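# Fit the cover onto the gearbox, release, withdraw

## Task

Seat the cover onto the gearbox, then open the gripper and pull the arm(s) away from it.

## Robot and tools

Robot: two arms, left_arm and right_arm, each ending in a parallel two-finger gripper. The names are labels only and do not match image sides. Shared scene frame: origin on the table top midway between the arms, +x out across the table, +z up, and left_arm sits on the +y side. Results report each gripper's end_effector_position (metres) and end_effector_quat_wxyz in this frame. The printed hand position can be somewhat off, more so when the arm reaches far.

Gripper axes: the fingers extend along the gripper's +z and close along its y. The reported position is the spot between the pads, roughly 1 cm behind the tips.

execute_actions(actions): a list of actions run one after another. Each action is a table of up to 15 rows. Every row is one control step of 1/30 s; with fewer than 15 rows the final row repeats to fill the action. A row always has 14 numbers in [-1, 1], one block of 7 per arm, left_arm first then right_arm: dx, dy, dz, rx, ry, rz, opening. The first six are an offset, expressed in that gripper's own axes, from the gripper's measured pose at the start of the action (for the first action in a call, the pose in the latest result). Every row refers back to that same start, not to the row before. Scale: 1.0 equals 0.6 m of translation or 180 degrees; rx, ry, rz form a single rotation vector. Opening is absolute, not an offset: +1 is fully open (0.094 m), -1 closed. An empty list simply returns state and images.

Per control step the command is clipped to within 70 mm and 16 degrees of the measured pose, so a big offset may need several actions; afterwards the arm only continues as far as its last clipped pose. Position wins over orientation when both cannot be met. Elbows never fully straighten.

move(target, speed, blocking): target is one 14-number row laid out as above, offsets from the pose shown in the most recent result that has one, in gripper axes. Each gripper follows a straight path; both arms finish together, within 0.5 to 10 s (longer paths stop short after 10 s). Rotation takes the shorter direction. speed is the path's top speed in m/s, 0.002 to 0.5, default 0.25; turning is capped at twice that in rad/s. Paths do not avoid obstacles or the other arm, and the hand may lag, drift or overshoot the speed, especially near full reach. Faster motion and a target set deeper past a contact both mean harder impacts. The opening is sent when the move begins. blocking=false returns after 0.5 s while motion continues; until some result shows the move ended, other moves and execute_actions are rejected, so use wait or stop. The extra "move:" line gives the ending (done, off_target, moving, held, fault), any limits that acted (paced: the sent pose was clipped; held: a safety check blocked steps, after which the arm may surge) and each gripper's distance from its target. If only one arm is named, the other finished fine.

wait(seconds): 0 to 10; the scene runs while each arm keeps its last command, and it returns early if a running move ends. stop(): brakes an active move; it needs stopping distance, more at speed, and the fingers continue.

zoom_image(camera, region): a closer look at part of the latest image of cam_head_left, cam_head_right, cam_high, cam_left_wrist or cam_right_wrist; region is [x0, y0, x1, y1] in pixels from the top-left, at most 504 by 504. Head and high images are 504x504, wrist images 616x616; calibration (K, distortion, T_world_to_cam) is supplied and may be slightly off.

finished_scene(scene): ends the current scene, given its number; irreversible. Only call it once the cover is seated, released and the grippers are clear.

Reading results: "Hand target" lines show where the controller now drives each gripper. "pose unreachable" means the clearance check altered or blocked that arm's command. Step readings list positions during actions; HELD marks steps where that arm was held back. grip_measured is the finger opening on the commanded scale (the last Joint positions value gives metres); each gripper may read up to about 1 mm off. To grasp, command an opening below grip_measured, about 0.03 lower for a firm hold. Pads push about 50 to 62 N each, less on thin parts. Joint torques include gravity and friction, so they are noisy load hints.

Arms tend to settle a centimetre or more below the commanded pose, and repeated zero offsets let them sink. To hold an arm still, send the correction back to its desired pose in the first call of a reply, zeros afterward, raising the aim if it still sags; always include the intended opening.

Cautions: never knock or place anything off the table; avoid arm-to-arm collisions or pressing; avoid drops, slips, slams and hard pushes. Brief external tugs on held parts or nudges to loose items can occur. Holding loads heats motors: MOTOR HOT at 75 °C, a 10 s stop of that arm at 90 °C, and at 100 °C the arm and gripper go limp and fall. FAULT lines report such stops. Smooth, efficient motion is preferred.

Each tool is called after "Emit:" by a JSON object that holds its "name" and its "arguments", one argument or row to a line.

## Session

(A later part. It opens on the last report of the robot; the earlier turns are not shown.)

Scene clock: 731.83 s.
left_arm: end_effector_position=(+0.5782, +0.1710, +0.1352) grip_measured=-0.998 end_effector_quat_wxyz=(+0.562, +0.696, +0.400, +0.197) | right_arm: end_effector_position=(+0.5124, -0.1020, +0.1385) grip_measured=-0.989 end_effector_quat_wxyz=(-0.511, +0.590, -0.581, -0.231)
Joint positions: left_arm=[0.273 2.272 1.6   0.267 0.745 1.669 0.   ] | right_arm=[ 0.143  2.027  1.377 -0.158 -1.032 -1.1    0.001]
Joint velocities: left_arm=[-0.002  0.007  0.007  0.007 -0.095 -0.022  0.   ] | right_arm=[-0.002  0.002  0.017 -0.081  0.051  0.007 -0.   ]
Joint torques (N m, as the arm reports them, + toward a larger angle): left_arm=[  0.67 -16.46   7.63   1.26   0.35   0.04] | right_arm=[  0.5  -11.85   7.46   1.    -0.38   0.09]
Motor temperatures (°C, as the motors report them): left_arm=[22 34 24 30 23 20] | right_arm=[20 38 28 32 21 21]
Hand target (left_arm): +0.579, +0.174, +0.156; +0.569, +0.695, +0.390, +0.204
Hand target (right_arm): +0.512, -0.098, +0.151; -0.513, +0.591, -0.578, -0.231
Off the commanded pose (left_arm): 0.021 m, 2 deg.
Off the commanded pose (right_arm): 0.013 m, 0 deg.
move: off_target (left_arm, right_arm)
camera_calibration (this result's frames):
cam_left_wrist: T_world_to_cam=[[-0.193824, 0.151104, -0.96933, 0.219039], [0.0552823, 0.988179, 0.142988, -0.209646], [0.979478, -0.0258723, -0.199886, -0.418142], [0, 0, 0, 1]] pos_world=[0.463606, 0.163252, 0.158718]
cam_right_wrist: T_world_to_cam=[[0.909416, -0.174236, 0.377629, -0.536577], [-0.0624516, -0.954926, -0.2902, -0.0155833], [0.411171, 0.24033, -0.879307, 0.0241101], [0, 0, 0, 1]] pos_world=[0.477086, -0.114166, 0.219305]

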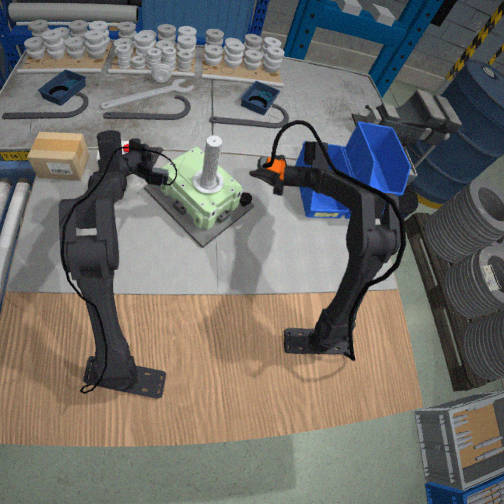

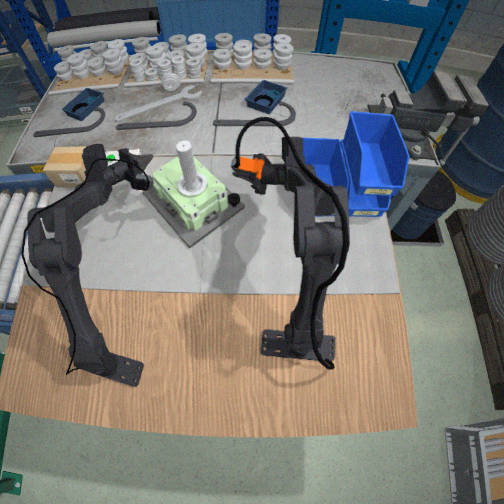

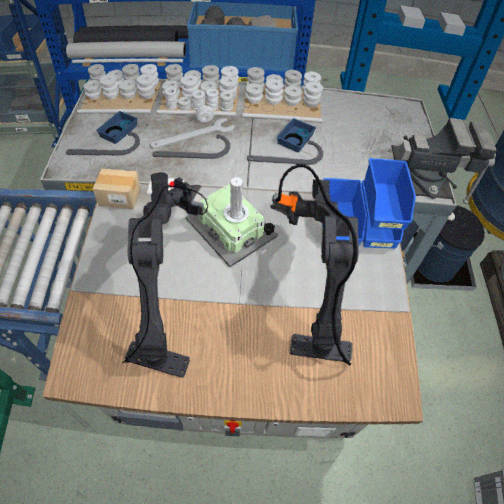

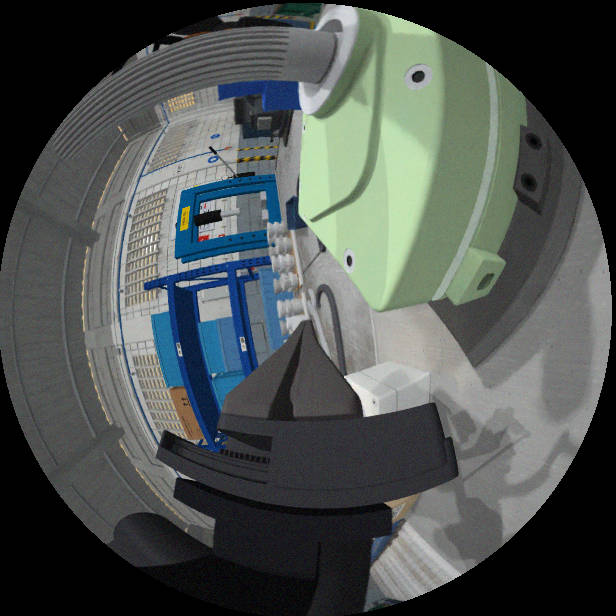

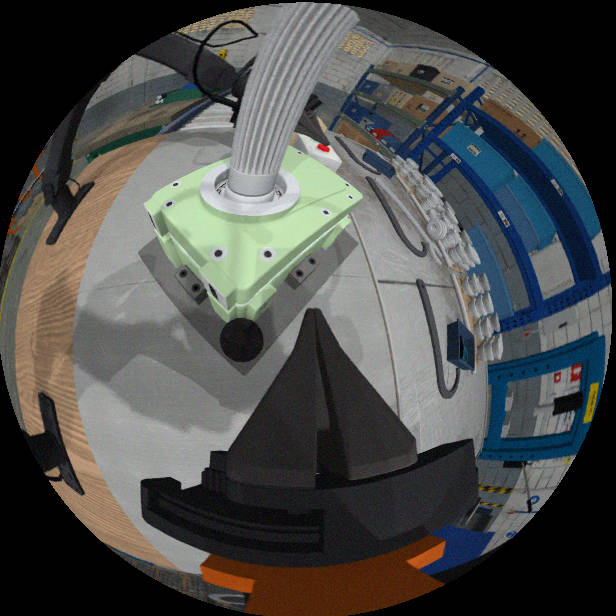

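Emit:
{"name": "move", "arguments": {
  "target": [-0.263,-0.01,-0.06,0,0,0,-1,-0.075,0,0.123,0,0,0,-1],
  "speed": 0.1
}}

Emit:
{"name": "move", "arguments": {
  "target": [0.013,-0.08,0.022,0,0,0,-1,0.065,0.025,0.028,0,0,0,-1],
  "speed": 0.03
}}

Scene clock: 739.17 s.
left_arm: end_effector_position=(+0.4561, +0.0722, +0.1479) grip_measured=-0.998 end_effector_quat_wxyz=(+0.548, +0.707, +0.406, +0.188) | right_arm: end_effector_position=(+0.5218, -0.0226, +0.1460) grip_measured=-0.989 end_effector_quat_wxyz=(-0.507, +0.588, -0.586, -0.233)
Joint positions: left_arm=[0.026 1.85  1.025 0.437 0.514 1.578 0.   ] | right_arm=[ 0.325  2.071  1.446 -0.021 -0.892 -0.886  0.001]
Joint velocities: left_arm=[-0.002 -0.002 -0.007 -0.022 -0.066 -0.022  0.   ] | right_arm=[ 0.007 -0.002 -0.007  0.007  0.022 -0.037 -0.   ]
Joint torques (N m, as the arm reports them, + toward a larger angle): left_arm=[ -0.47 -12.62   5.23   1.8    0.07  -0.17] | right_arm=[  0.59 -10.11   7.85   1.64  -0.28   0.08]
Motor temperatures (°C, as the motors report them): left_arm=[22 36 25 30 23 20] | right_arm=[20 39 28 32 21 21]
Hand target (left_arm): +0.455, +0.070, +0.164; +0.561, +0.697, +0.400, +0.197
Hand target (right_arm): +0.526, -0.017, +0.151; -0.512, +0.589, -0.581, -0.232
Off the commanded pose (left_arm): 0.020 m, 2 deg.
Off the commanded pose (right_arm): 0.008 m, 1 deg.
move: off_target (left_arm)
camera_calibration (this result's frames):
cam_left_wrist: T_world_to_cam=[[-0.226486, 0.174255, -0.9583, 0.234168], [0.0661115, 0.984348, 0.163366, -0.114717], [0.971768, -0.0263546, -0.234461, -0.289877], [0, 0, 0, 1]] pos_world=[0.342313, 0.0644767, 0.175179]
cam_right_wrist: T_world_to_cam=[[0.913935, -0.175435, 0.365985, -0.534777], [-0.0688836, -0.955718, -0.286108, 0.065694], [0.399972, 0.236274, -0.885549, 0.0144513], [0, 0, 0, 1]] pos_world=[0.487496, -0.0344479, 0.227313]

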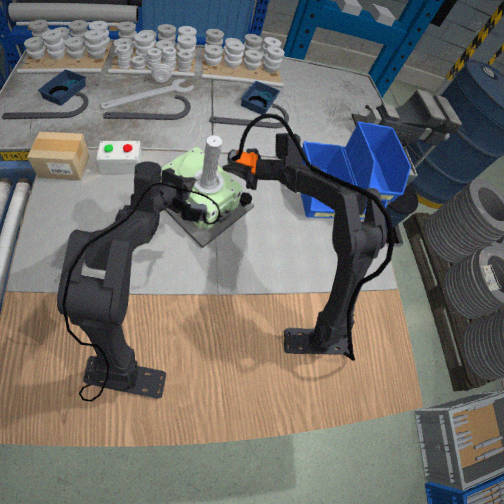

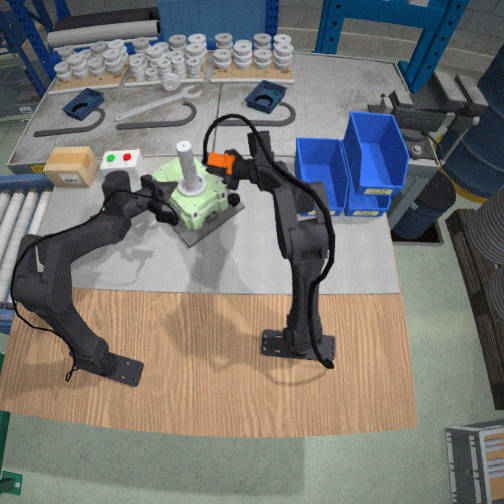

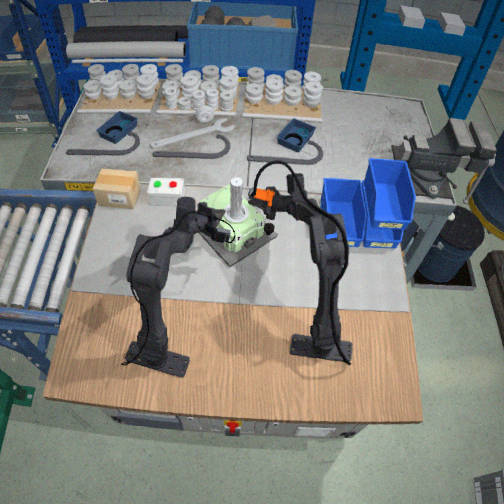

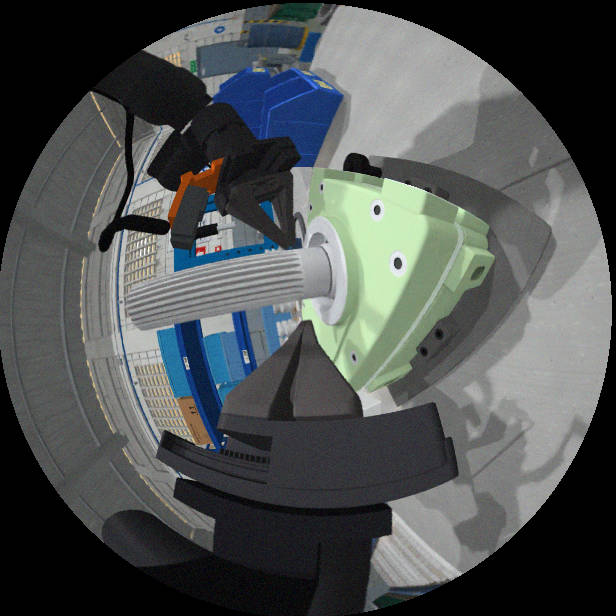

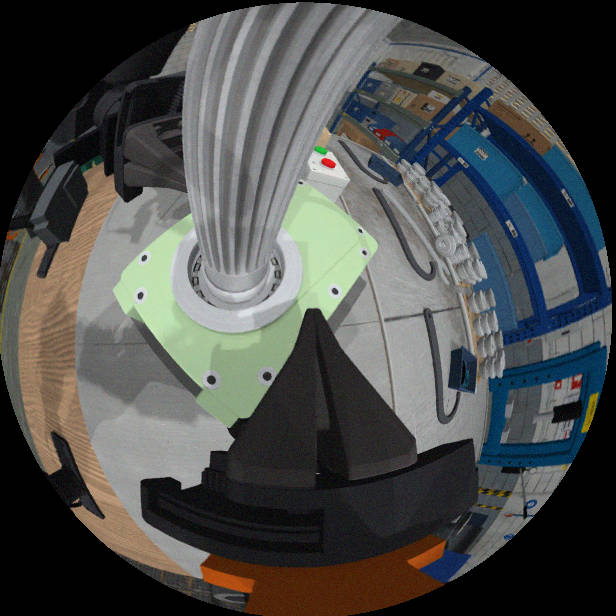

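Scene clock: 741.10 s.
left_arm: end_effector_position=(+0.4599, +0.0715, +0.1292) grip_measured=-0.998 end_effector_quat_wxyz=(+0.572, +0.693, +0.382, +0.216) | right_arm: end_effector_position=(+0.5267, -0.0202, +0.1315) grip_measured=-0.989 end_effector_quat_wxyz=(-0.535, +0.593, -0.560, -0.220)
Joint positions: left_arm=[0.026 1.935 0.953 0.688 0.514 1.578 0.   ] | right_arm=[ 0.325  2.109  1.386  0.158 -0.903 -0.886  0.001]
Joint velocities: left_arm=[ 0.012 -0.012  0.002 -0.066 -0.037  0.007 -0.001] | right_arm=[ 0.002 -0.017 -0.007  0.022  0.007  0.022  0.   ]
Joint torques (N m, as the arm reports them, + toward a larger angle): left_arm=[ 0.22 -8.06  3.93  1.12  0.08 -0.01] | right_arm=[ 0.01 -8.71  3.79  1.34 -0.14  0.03]
Motor temperatures (°C, as the motors report them): left_arm=[22 36 24 30 23 20] | right_arm=[20 38 28 32 21 21]
Hand target (left_arm): +0.452, +0.074, +0.099; +0.548, +0.707, +0.406, +0.188
Hand target (right_arm): +0.520, -0.023, +0.101; -0.507, +0.588, -0.586, -0.233
Off the commanded pose (left_arm): 0.032 m, 5 deg.
Off the commanded pose (right_arm): 0.031 m, 5 deg.
move: off_target (left_arm, right_arm)
camera_calibration (this result's frames):
cam_left_wrist: T_world_to_cam=[[-0.137654, 0.158807, -0.977666, 0.179989], [0.0515933, 0.986873, 0.153038, -0.103439], [0.989136, -0.0293748, -0.14404, -0.317388], [0, 0, 0, 1]] pos_world=[0.344052, 0.0641744, 0.146082]
cam_right_wrist: T_world_to_cam=[[0.884892, -0.176903, 0.430897, -0.526829], [-0.0373187, -0.949026, -0.31298, 0.0511939], [0.4643, 0.260873, -0.846387, -0.0394472], [0, 0, 0, 1]] pos_world=[0.486413, -0.0343224, 0.209644]

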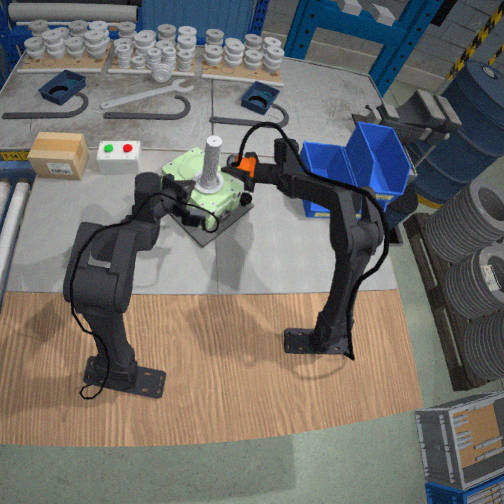

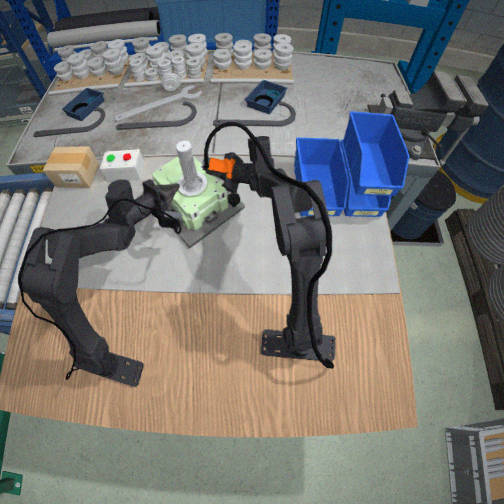

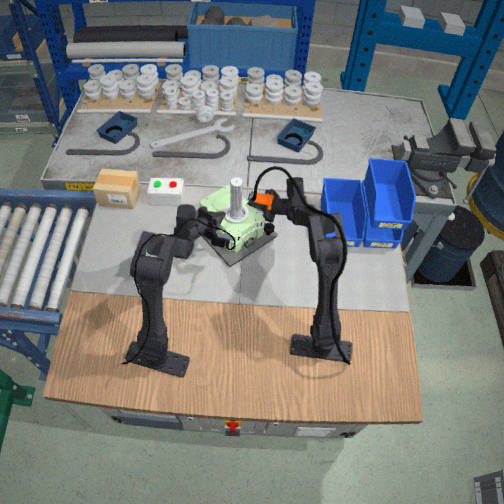

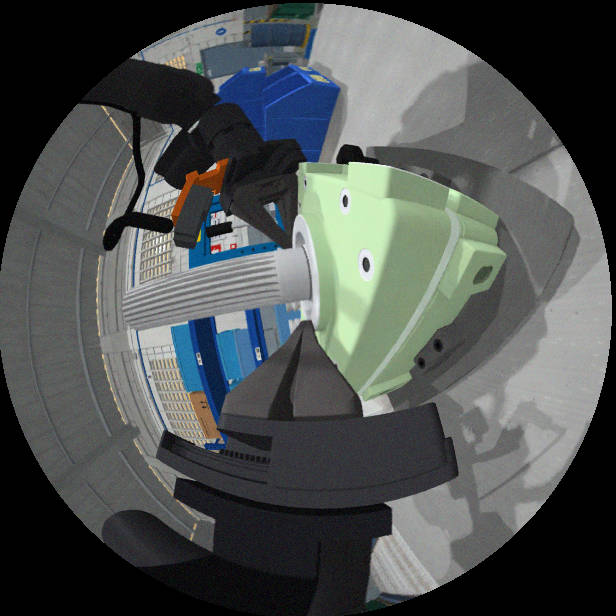

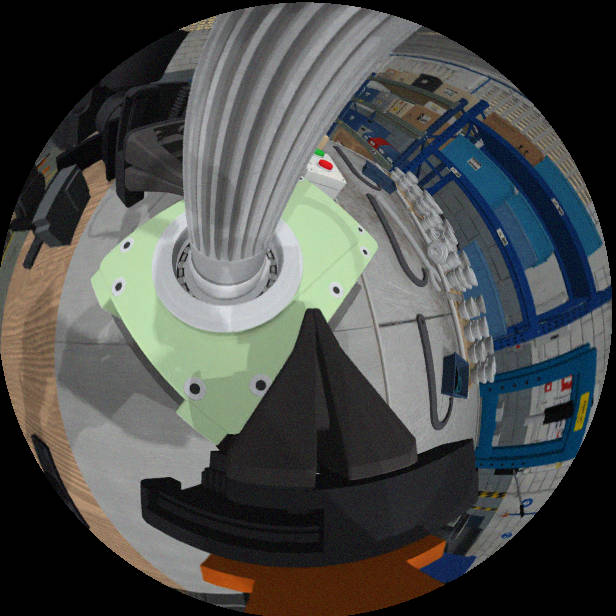

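Emit:
{"name": "execute_actions", "arguments": {
  "actions": [
    [[-0.02,-0.08,0.02,0,0,0,-1,0.065,0.01,0.058,0,0,0,-1]],
    [[-0.02,-0.08,0.02,0,0,0,-1,0.065,0.01,0.058,0,0,0,-1]],
    [[0.05,-0.08,0.02,0,0,0,-1,0.075,0.045,0,0,0,0,-1]],
    [[0.05,-0.08,0.02,0,0,0,-1,0.075,0.045,0,0,0,0,-1]],
    [[0.05,-0.08,0.02,0,0,0,-1,0.075,0.045,0,0,0,0,-1]]
  ]
}}

Scene clock: 748.30 s.
left_arm: end_effector_position=(+0.5313, +0.1132, +0.1527) grip_measured=-0.999 end_effector_quat_wxyz=(+0.716, +0.564, +0.189, +0.365) | right_arm: end_effector_position=(+0.5936, -0.0462, +0.0634) grip_measured=-0.989 end_effector_quat_wxyz=(+0.680, -0.575, +0.437, +0.123)
Joint positions: left_arm=[0.167 2.493 1.307 1.579 0.705 1.456 0.   ] | right_arm=[ 0.248  2.556  1.476  1.004 -0.955 -0.804  0.001]
Joint velocities: left_arm=[-0.007  0.007 -0.032 -0.051 -0.022 -0.037 -0.001] | right_arm=[-0.017  0.012 -0.012  0.051  0.051 -0.051 -0.002]
Joint torques (N m, as the arm reports them, + toward a larger angle): left_arm=[-2.03 -5.68  5.44  1.14 -0.98  0.47] | right_arm=[-0.66 -7.3   3.72  0.82  0.12 -0.3 ]
Motor temperatures (°C, as the motors report them): left_arm=[22 34 24 29 23 20] | right_arm=[20 38 28 32 21 21]
Hand target (left_arm): +0.539, +0.108, +0.108; +0.696, +0.575, +0.221, +0.369
Hand target (right_arm): +0.588, -0.055, +0.006; +0.641, -0.576, +0.487, +0.140
Off the commanded pose (left_arm): 0.048 m, 4 deg.
Off the commanded pose (right_arm): 0.060 m, 8 deg.
Step readings (end_effector_position; steps 1 to 15: 1st action; 16 to 30: 2nd action; 31 to 45: 3rd action; 46 to 60: 4th action; 61 to 75: 5th action):
0: left_arm (+0.4599, +0.0715, +0.1293) | right_arm (+0.5268, -0.0202, +0.1314)
1: left_arm (+0.4597, +0.0711, +0.1285) | right_arm (+0.5285, -0.0195, +0.1294)
2: left_arm (+0.4593, +0.0706, +0.1271) | right_arm (+0.5320, -0.0172, +0.1290)
4: left_arm (+0.4598, +0.0695, +0.1274) | right_arm (+0.5379, -0.0137, +0.1297)
8: left_arm (+0.4605, +0.0676, +0.1277) | right_arm (+0.5423, -0.0130, +0.1297)
15: left_arm (+0.4605, +0.0675, +0.1278) | right_arm (+0.5450, -0.0124, +0.1297)
16: left_arm (+0.4610, +0.0669, +0.1273) | right_arm (+0.5475, -0.0117, +0.1291)
17: left_arm (+0.4623, +0.0655, +0.1266) | right_arm (+0.5535, -0.0095, +0.1282)
19: left_arm (+0.4642, +0.0631, +0.1285) | right_arm (+0.5650, -0.0083, +0.1184)
23: left_arm (+0.4649, +0.0623, +0.1303) | right_arm (+0.5756, -0.0130, +0.1040)
30: left_arm (+0.4647, +0.0626, +0.1306) | right_arm (+0.5767, -0.0132, +0.1034)
31: left_arm (+0.4666, +0.0629, +0.1306) | right_arm (+0.5776, -0.0144, +0.1027)
32: left_arm (+0.4707, +0.0631, +0.1325) | right_arm (+0.5790, -0.0154, +0.1019)
34: left_arm (+0.4774, +0.0690, +0.1372) | right_arm (+0.5795, -0.0186, +0.0890)
38: left_arm (+0.4811, +0.0778, +0.1381) | right_arm (+0.5816, -0.0286, +0.0647)
45: left_arm (+0.4806, +0.0779, +0.1389) | right_arm (+0.5825, -0.0288, +0.0649)
46: left_arm (+0.4827, +0.0780, +0.1402) | right_arm (+0.5827, -0.0290, +0.0626)
47: left_arm (+0.4867, +0.0781, +0.1441) | right_arm (+0.5838, -0.0293, +0.0628)
49: left_arm (+0.4954, +0.0843, +0.1464) | right_arm (+0.5873, -0.0341, +0.0626)
53: left_arm (+0.5043, +0.0937, +0.1465) | right_arm (+0.5922, -0.0445, +0.0552)
60: left_arm (+0.5044, +0.0935, +0.1468) | right_arm (+0.5924, -0.0447, +0.0559)
61: left_arm (+0.5067, +0.0936, +0.1476) | right_arm (+0.5932, -0.0456, +0.0549)
62: left_arm (+0.5112, +0.0943, +0.1505) | right_arm (+0.5938, -0.0455, +0.0568)
64: left_arm (+0.5217, +0.1033, +0.1521) | right_arm (+0.5940, -0.0454, +0.0596)
68: left_arm (+0.5310, +0.1133, +0.1524) | right_arm (+0.5934, -0.0458, +0.0622)
75: end_effector_position above
camera_calibration (this result's frames):
cam_left_wrist: T_world_to_cam=[[0.449644, 0.0000715466, -0.893208, -0.100729], [0.058177, 0.997874, 0.0293664, -0.137699], [0.891311, -0.0651686, 0.448684, -0.417914], [0, 0, 0, 1]] pos_world=[0.425795, 0.110178, 0.101583]
cam_right_wrist: T_world_to_cam=[[0.640523, -0.2901, 0.711037, -0.439181], [0.0769912, -0.896978, -0.435319, -0.0499789], [0.76407, 0.333575, -0.5522, -0.314609], [0, 0, 0, 1]] pos_world=[0.525537, -0.0672906, 0.11679]

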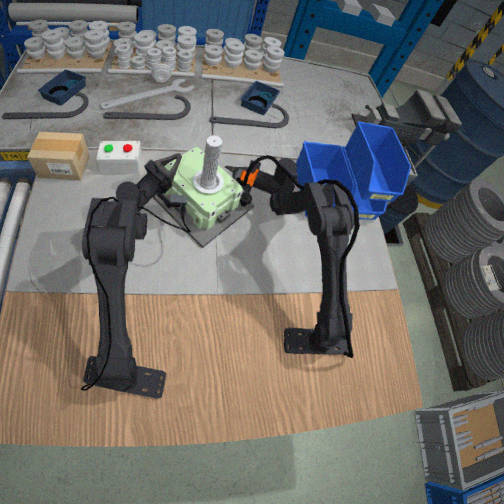

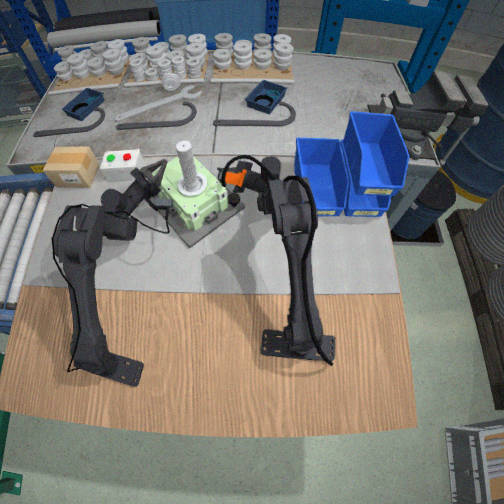

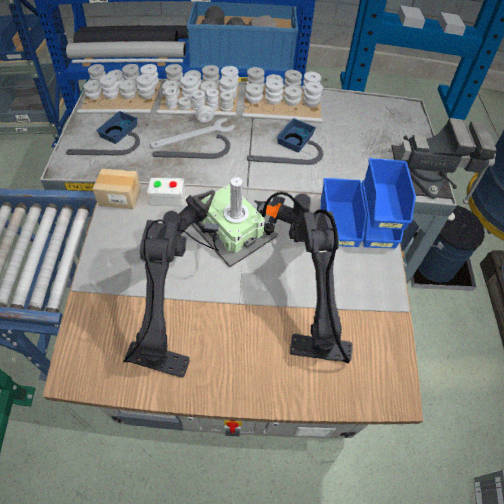

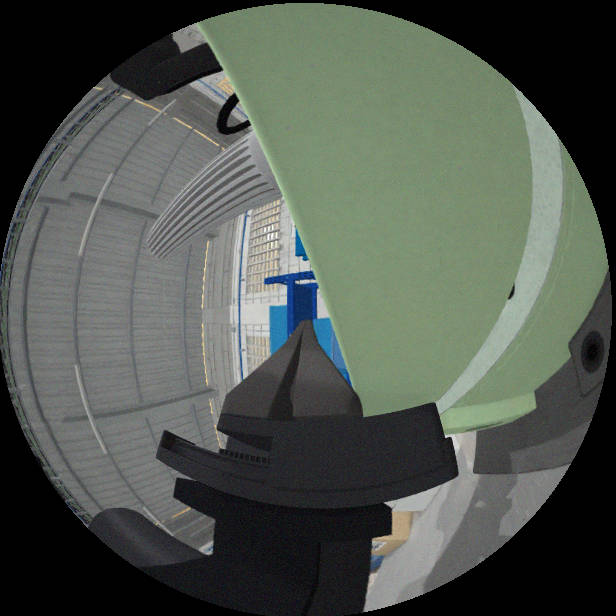

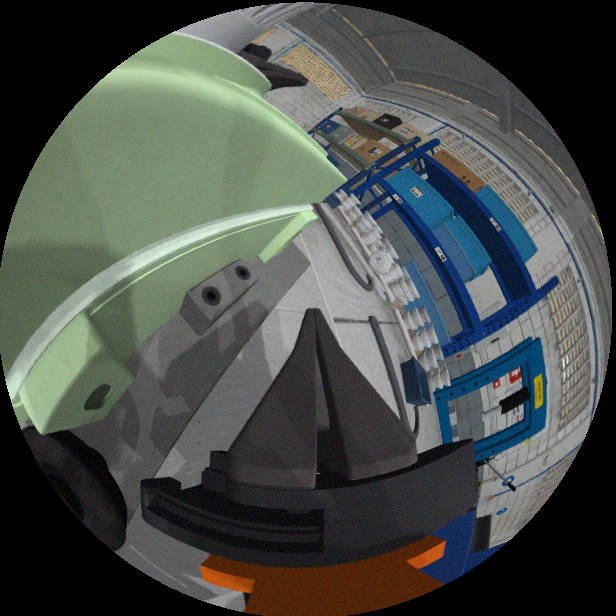

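Emit:
{"name": "move", "arguments": {
  "target": [0,0.08,-0.15,0.15,0,0,-1,-0.13,-0.12,-0.1,0,0,0.25,-0.2],
  "speed": 0.12
}}

Emit:
{"name": "move", "arguments": {
  "target": [0,0.03,0,0,0,0,-1,0,0.2,-0.15,0.1,0.13,0,-0.2],
  "speed": 0.12
}}

Scene clock: 757.83 s.
left_arm: end_effector_position=(+0.4572, +0.1735, +0.1637) grip_measured=-0.999 end_effector_quat_wxyz=(+0.567, +0.712, +0.275, +0.310) | right_arm: end_effector_position=(+0.5751, -0.0905, +0.1723) grip_measured=-0.203 end_effector_quat_wxyz=(+0.590, -0.371, +0.616, +0.367)
Joint positions: left_arm=[0.311 1.865 0.931 0.695 0.801 1.876 0.   ] | right_arm=[ 0.157  2.22   1.362  0.792 -1.045 -0.043  0.037]
Joint velocities: left_arm=[-0.002 -0.007 -0.002 -0.007  0.022  0.037 -0.001] | right_arm=[ 0.002 -0.002  0.012 -0.081 -0.007 -0.051  0.001]
Joint torques (N m, as the arm reports them, + toward a larger angle): left_arm=[  0.89 -12.15   5.16   1.31   0.21   0.02] | right_arm=[ -0.66 -13.53   4.25   1.36  -0.09   0.08]
Motor temperatures (°C, as the motors report them): left_arm=[22 34 24 29 23 20] | right_arm=[20 38 27 31 21 21]
Hand target (left_arm): +0.454, +0.176, +0.171; +0.567, +0.712, +0.273, +0.311
Hand target (right_arm): +0.571, -0.096, +0.173; +0.582, -0.364, +0.624, +0.374
Off the commanded pose (left_arm): 0.010 m, 1 deg.
Off the commanded pose (right_arm): 0.008 m, 2 deg.
move: done
camera_calibration (this result's frames):
cam_left_wrist: T_world_to_cam=[[0.108033, 0.301299, -0.94739, 0.0551808], [0.047823, 0.950289, 0.307674, -0.22642], [0.992996, -0.0785459, 0.0882533, -0.33807], [0, 0, 0, 1]] pos_world=[0.340569, 0.171984, 0.151777]
cam_right_wrist: T_world_to_cam=[[0.890904, -0.452752, 0.0361362, -0.560024], [-0.326436, -0.693599, -0.642152, 0.245161], [0.3158, 0.5603, -0.765725, 0.0895623], [0, 0, 0, 1]] pos_world=[0.550674, -0.13369, 0.246248]

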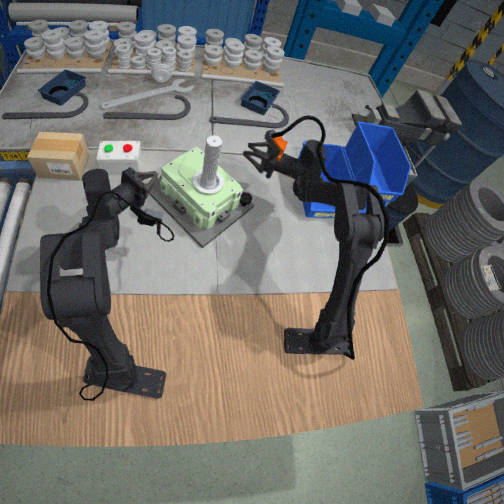

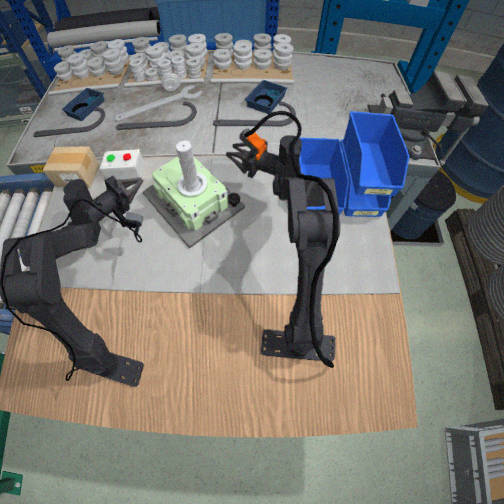

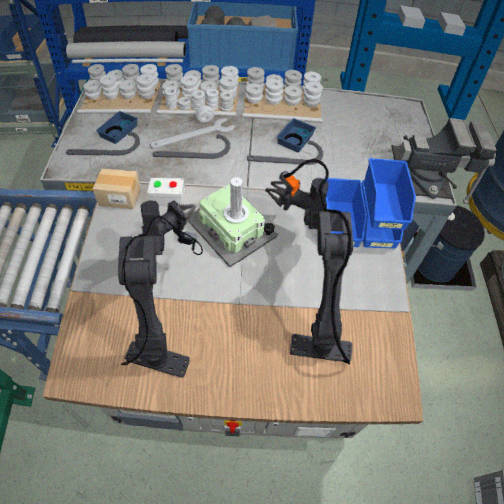

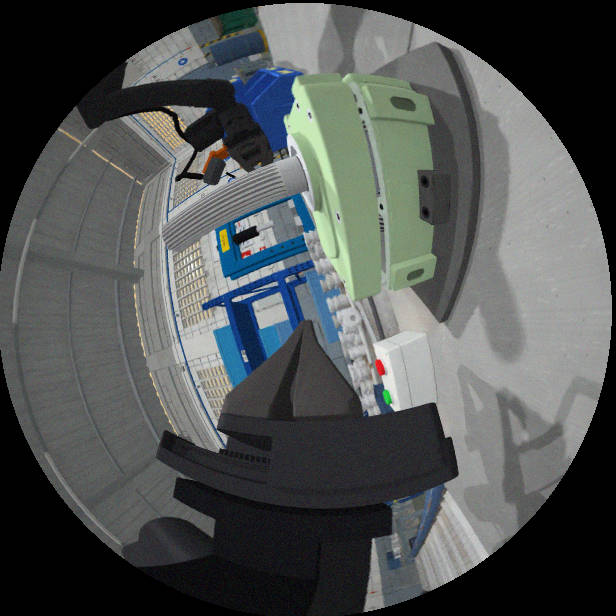

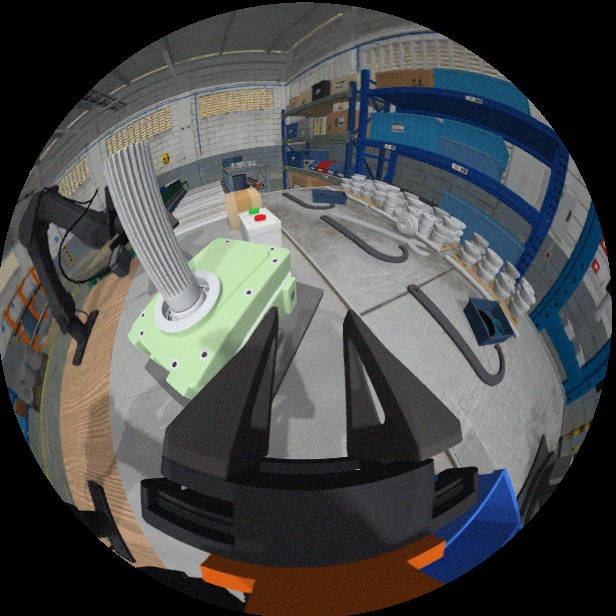

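Scene clock: 760.57 s.
left_arm: end_effector_position=(+0.4551, +0.1741, +0.1616) grip_measured=-0.999 end_effector_quat_wxyz=(+0.562, +0.715, +0.286, +0.301) | right_arm: end_effector_position=(+0.4368, -0.1182, +0.1853) grip_measured=-0.203 end_effector_quat_wxyz=(+0.512, -0.338, +0.768, +0.185)
Joint positions: left_arm=[0.311 1.851 0.931 0.65  0.794 1.876 0.   ] | right_arm=[ 0.256  1.439  0.838  0.103 -0.551 -0.345  0.037]
Joint velocities: left_arm=[-0.017 -0.012  0.002  0.022 -0.022 -0.037 -0.001] | right_arm=[-0.022 -0.002  0.002 -0.066  0.066 -0.037 -0.001]
Joint torques (N m, as the arm reports them, + toward a larger angle): left_arm=[ -0.82 -12.32   7.56   1.27   0.04  -0.07] | right_arm=[ 0.78 -7.34  5.13  1.51 -0.11 -0.03]
Motor temperatures (°C, as the motors report them): left_arm=[22 34 24 29 23 20] | right_arm=[20 38 27 31 21 21]
Hand target (left_arm): +0.457, +0.170, +0.181; +0.567, +0.712, +0.275, +0.310
Hand target (right_arm): +0.429, -0.115, +0.181; +0.503, -0.342, +0.772, +0.186
Off the commanded pose (left_arm): 0.020 m, 2 deg.
Off the commanded pose (right_arm): 0.013 m, 1 deg.
move: off_target (left_arm, right_arm)
camera_calibration (this result's frames):
cam_left_wrist: T_world_to_cam=[[0.0770684, 0.300265, -0.950737, 0.0680781], [0.0508471, 0.951149, 0.304517, -0.227291], [0.995728, -0.0718108, 0.0580359, -0.33329], [0, 0, 0, 1]] pos_world=[0.338177, 0.171812, 0.153281]
cam_right_wrist: T_world_to_cam=[[0.720314, -0.685325, 0.107136, -0.416004], [-0.632959, -0.712585, -0.302629, 0.257881], [0.283743, 0.150175, -0.947068, 0.157832], [0, 0, 0, 1]] pos_world=[0.418098, -0.125038, 0.272089]

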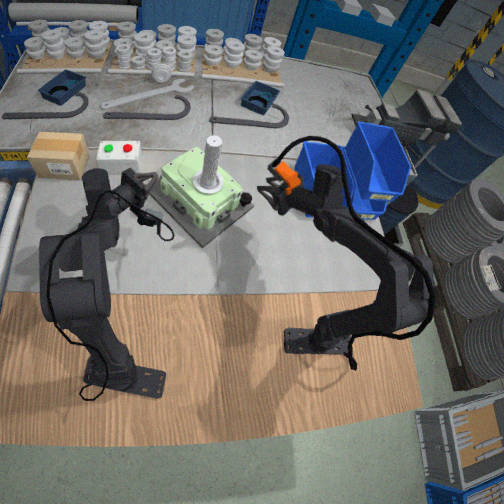

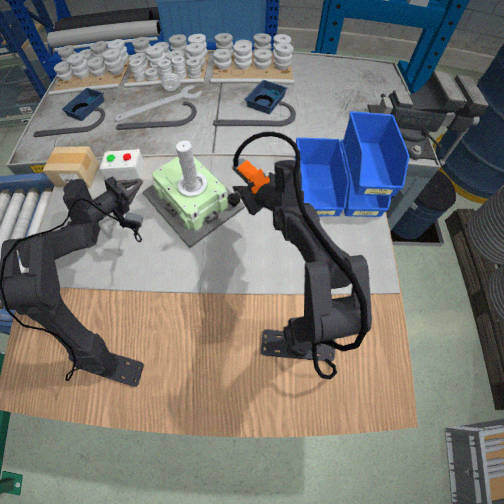

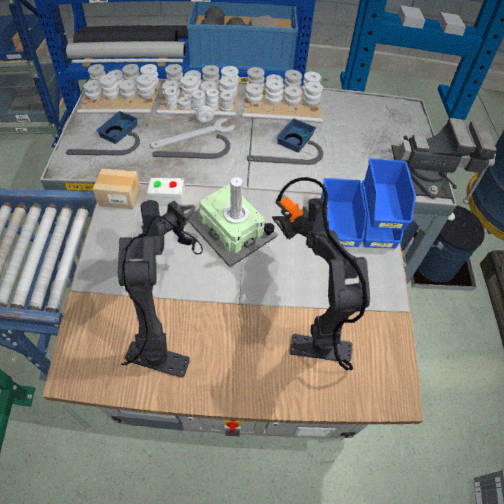

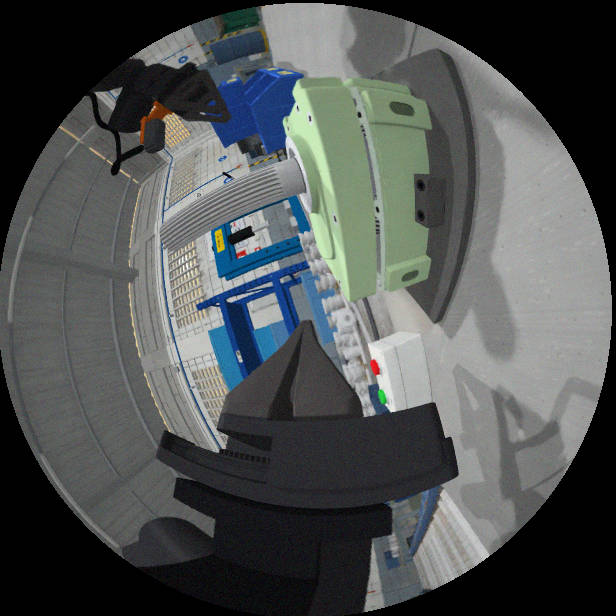

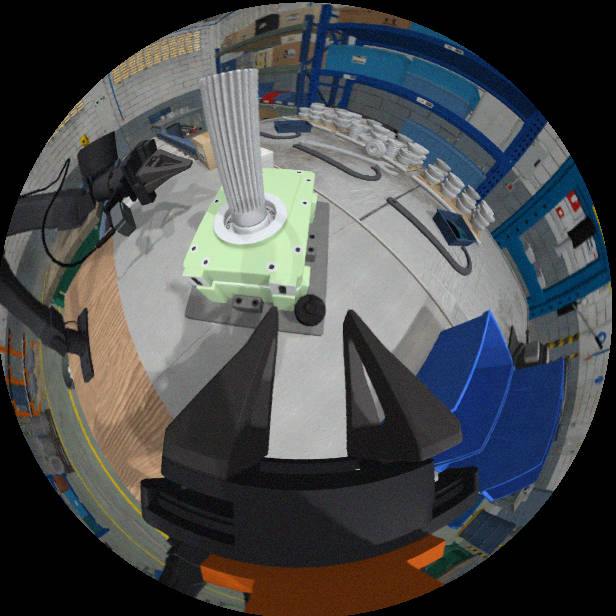

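Emit:
{"name": "move", "arguments": {
  "target": [0,0.03,0,0,0,0,-1,0.098,0.04,0.087,0,0,0.02,-0.2],
  "speed": 0.08
}}

Scene clock: 764.00 s.
left_arm: end_effector_position=(+0.4529, +0.1747, +0.1585) grip_measured=-0.999 end_effector_quat_wxyz=(+0.557, +0.719, +0.298, +0.291) | right_arm: end_effector_position=(+0.4428, -0.0902, +0.1168) grip_measured=-0.203 end_effector_quat_wxyz=(+0.513, -0.314, +0.774, +0.199)
Joint positions: left_arm=[0.311 1.838 0.931 0.605 0.787 1.876 0.   ] | right_arm=[ 0.348  1.64   0.693  0.491 -0.467 -0.233  0.037]
Joint velocities: left_arm=[-0.032 -0.032 -0.027  0.051 -0.007  0.007 -0.   ] | right_arm=[-0.002  0.012  0.002 -0.066 -0.022  0.022  0.   ]
Joint torques (N m, as the arm reports them, + toward a larger angle): left_arm=[ -0.82 -12.13   7.69   1.29   0.05  -0.06] | right_arm=[ 0.77 -5.87  4.32  1.94 -0.05  0.15]
Motor temperatures (°C, as the motors report them): left_arm=[22 34 24 29 23 20] | right_arm=[20 37 27 31 21 21]
Hand target (left_arm): +0.456, +0.170, +0.179; +0.562, +0.715, +0.286, +0.301
Hand target (right_arm): +0.439, -0.087, +0.109; +0.506, -0.313, +0.778, +0.202
Off the commanded pose (left_arm): 0.021 m, 2 deg.
Off the commanded pose (right_arm): 0.009 m, 1 deg.
move: off_target (left_arm)
camera_calibration (this result's frames):
cam_left_wrist: T_world_to_cam=[[0.0438515, 0.29896, -0.953257, 0.0807666], [0.0545161, 0.952038, 0.301086, -0.228077], [0.99755, -0.0651709, 0.0254502, -0.327641], [0, 0, 0, 1]] pos_world=[0.33573, 0.171639, 0.154001]
cam_right_wrist: T_world_to_cam=[[0.703486, -0.708159, 0.0601512, -0.382939], [-0.658728, -0.681466, -0.318876, 0.277054], [0.266806, 0.184702, -0.945886, 0.0975124], [0, 0, 0, 1]] pos_world=[0.425878, -0.10039, 0.203616]

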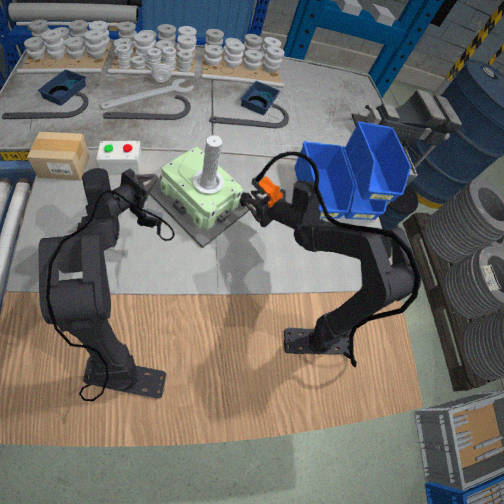

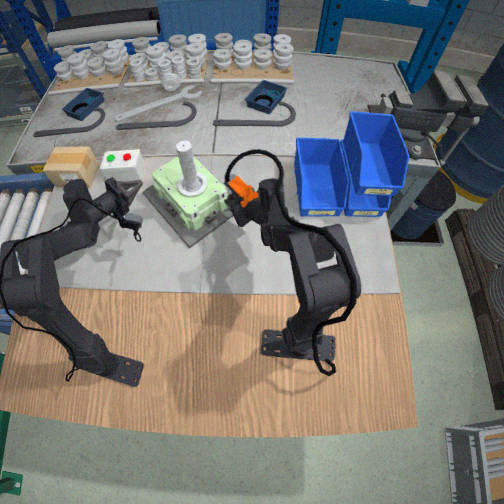

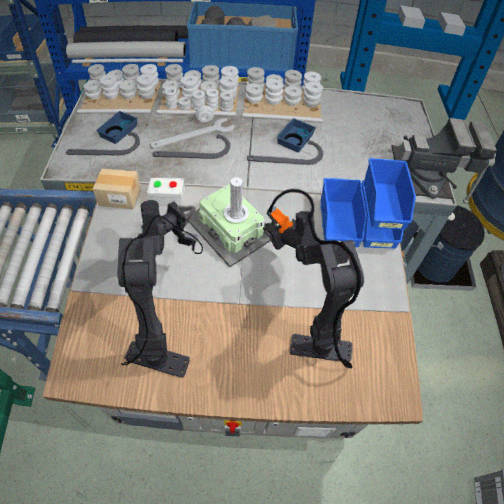

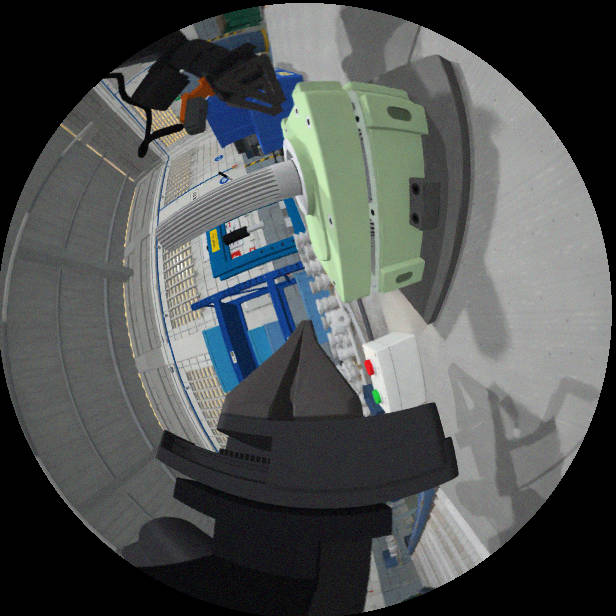

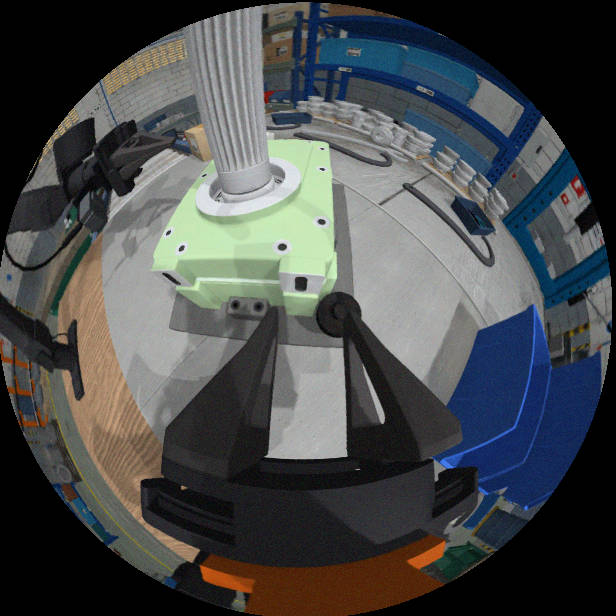

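Emit:
{"name": "move", "arguments": {
  "target": [0,0.03,0,0,0,0,-1,0.012,0.013,0.055,0,0,0,-0.2],
  "speed": 0.03
}}

Scene clock: 766.90 s.
left_arm: end_effector_position=(+0.4510, +0.1754, +0.1503) grip_measured=-0.999 end_effector_quat_wxyz=(+0.550, +0.723, +0.313, +0.277) | right_arm: end_effector_position=(+0.4505, -0.0720, +0.0905) grip_measured=-0.203 end_effector_quat_wxyz=(+0.504, -0.313, +0.780, +0.199)
Joint positions: left_arm=[0.311 1.838 0.931 0.562 0.779 1.876 0.   ] | right_arm=[ 0.401  1.76   0.713  0.579 -0.418 -0.209  0.037]
Joint velocities: left_arm=[ 0.002 -0.002 -0.002  0.007  0.007 -0.066  0.   ] | right_arm=[-0.002 -0.007  0.002  0.051  0.051  0.007  0.   ]
Joint torques (N m, as the arm reports them, + toward a larger angle): left_arm=[ -0.87 -13.01   7.89   1.28   0.09  -0.06] | right_arm=[ 0.8  -6.4   6.89  1.97 -0.05  0.09]
Motor temperatures (°C, as the motors report them): left_arm=[22 34 24 29 23 20] | right_arm=[20 37 27 32 21 21]
Hand target (left_arm): +0.454, +0.171, +0.176; +0.557, +0.718, +0.298, +0.291
Hand target (right_arm): +0.457, -0.066, +0.097; +0.513, -0.314, +0.774, +0.200
Off the commanded pose (left_arm): 0.026 m, 2 deg.
Off the commanded pose (right_arm): 0.011 m, 1 deg.
move: off_target (left_arm, right_arm)
camera_calibration (this result's frames):
cam_left_wrist: T_world_to_cam=[[0.00128817, 0.29685, -0.954923, 0.0926249], [0.0602774, 0.953165, 0.296384, -0.22832], [0.998181, -0.0579421, -0.0166655, -0.320759], [0, 0, 0, 1]] pos_world=[0.333819, 0.171546, 0.150775]
cam_right_wrist: T_world_to_cam=[[0.703974, -0.708363, 0.0514005, -0.373274], [-0.665593, -0.683255, -0.300249, 0.287389], [0.247805, 0.177155, -0.952475, 0.075867], [0, 0, 0, 1]] pos_world=[0.435259, -0.081494, 0.177736]

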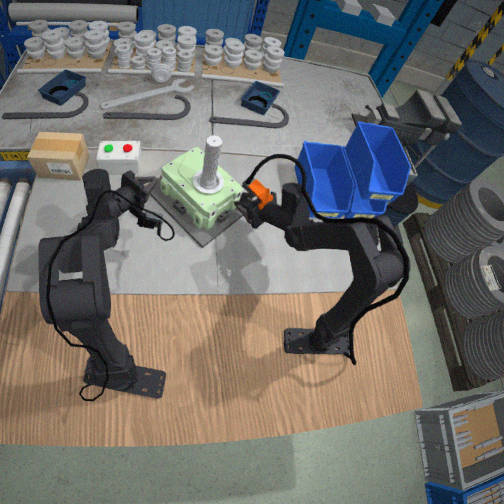

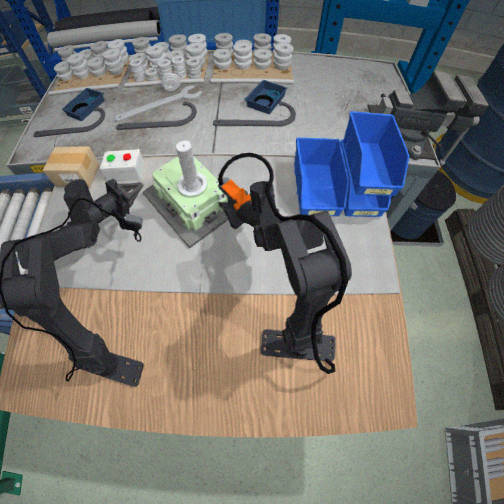

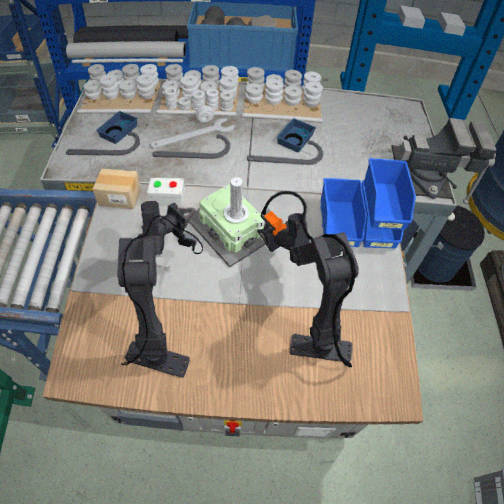

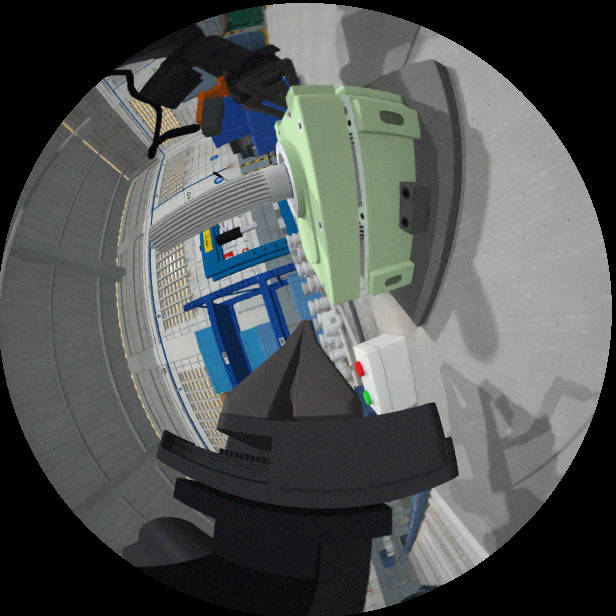

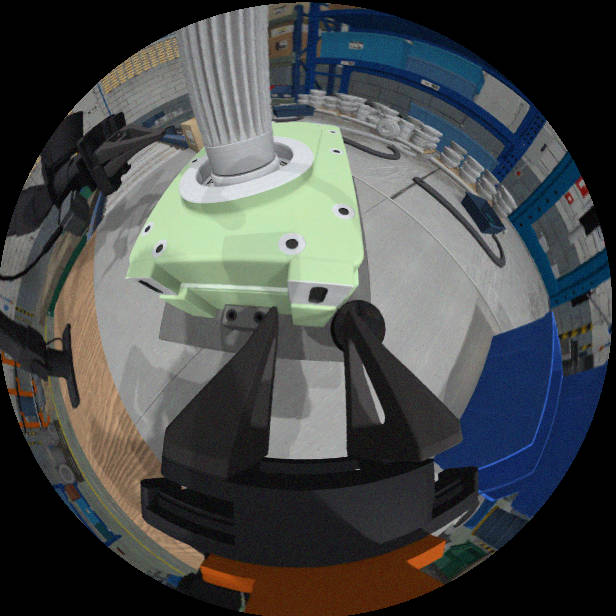

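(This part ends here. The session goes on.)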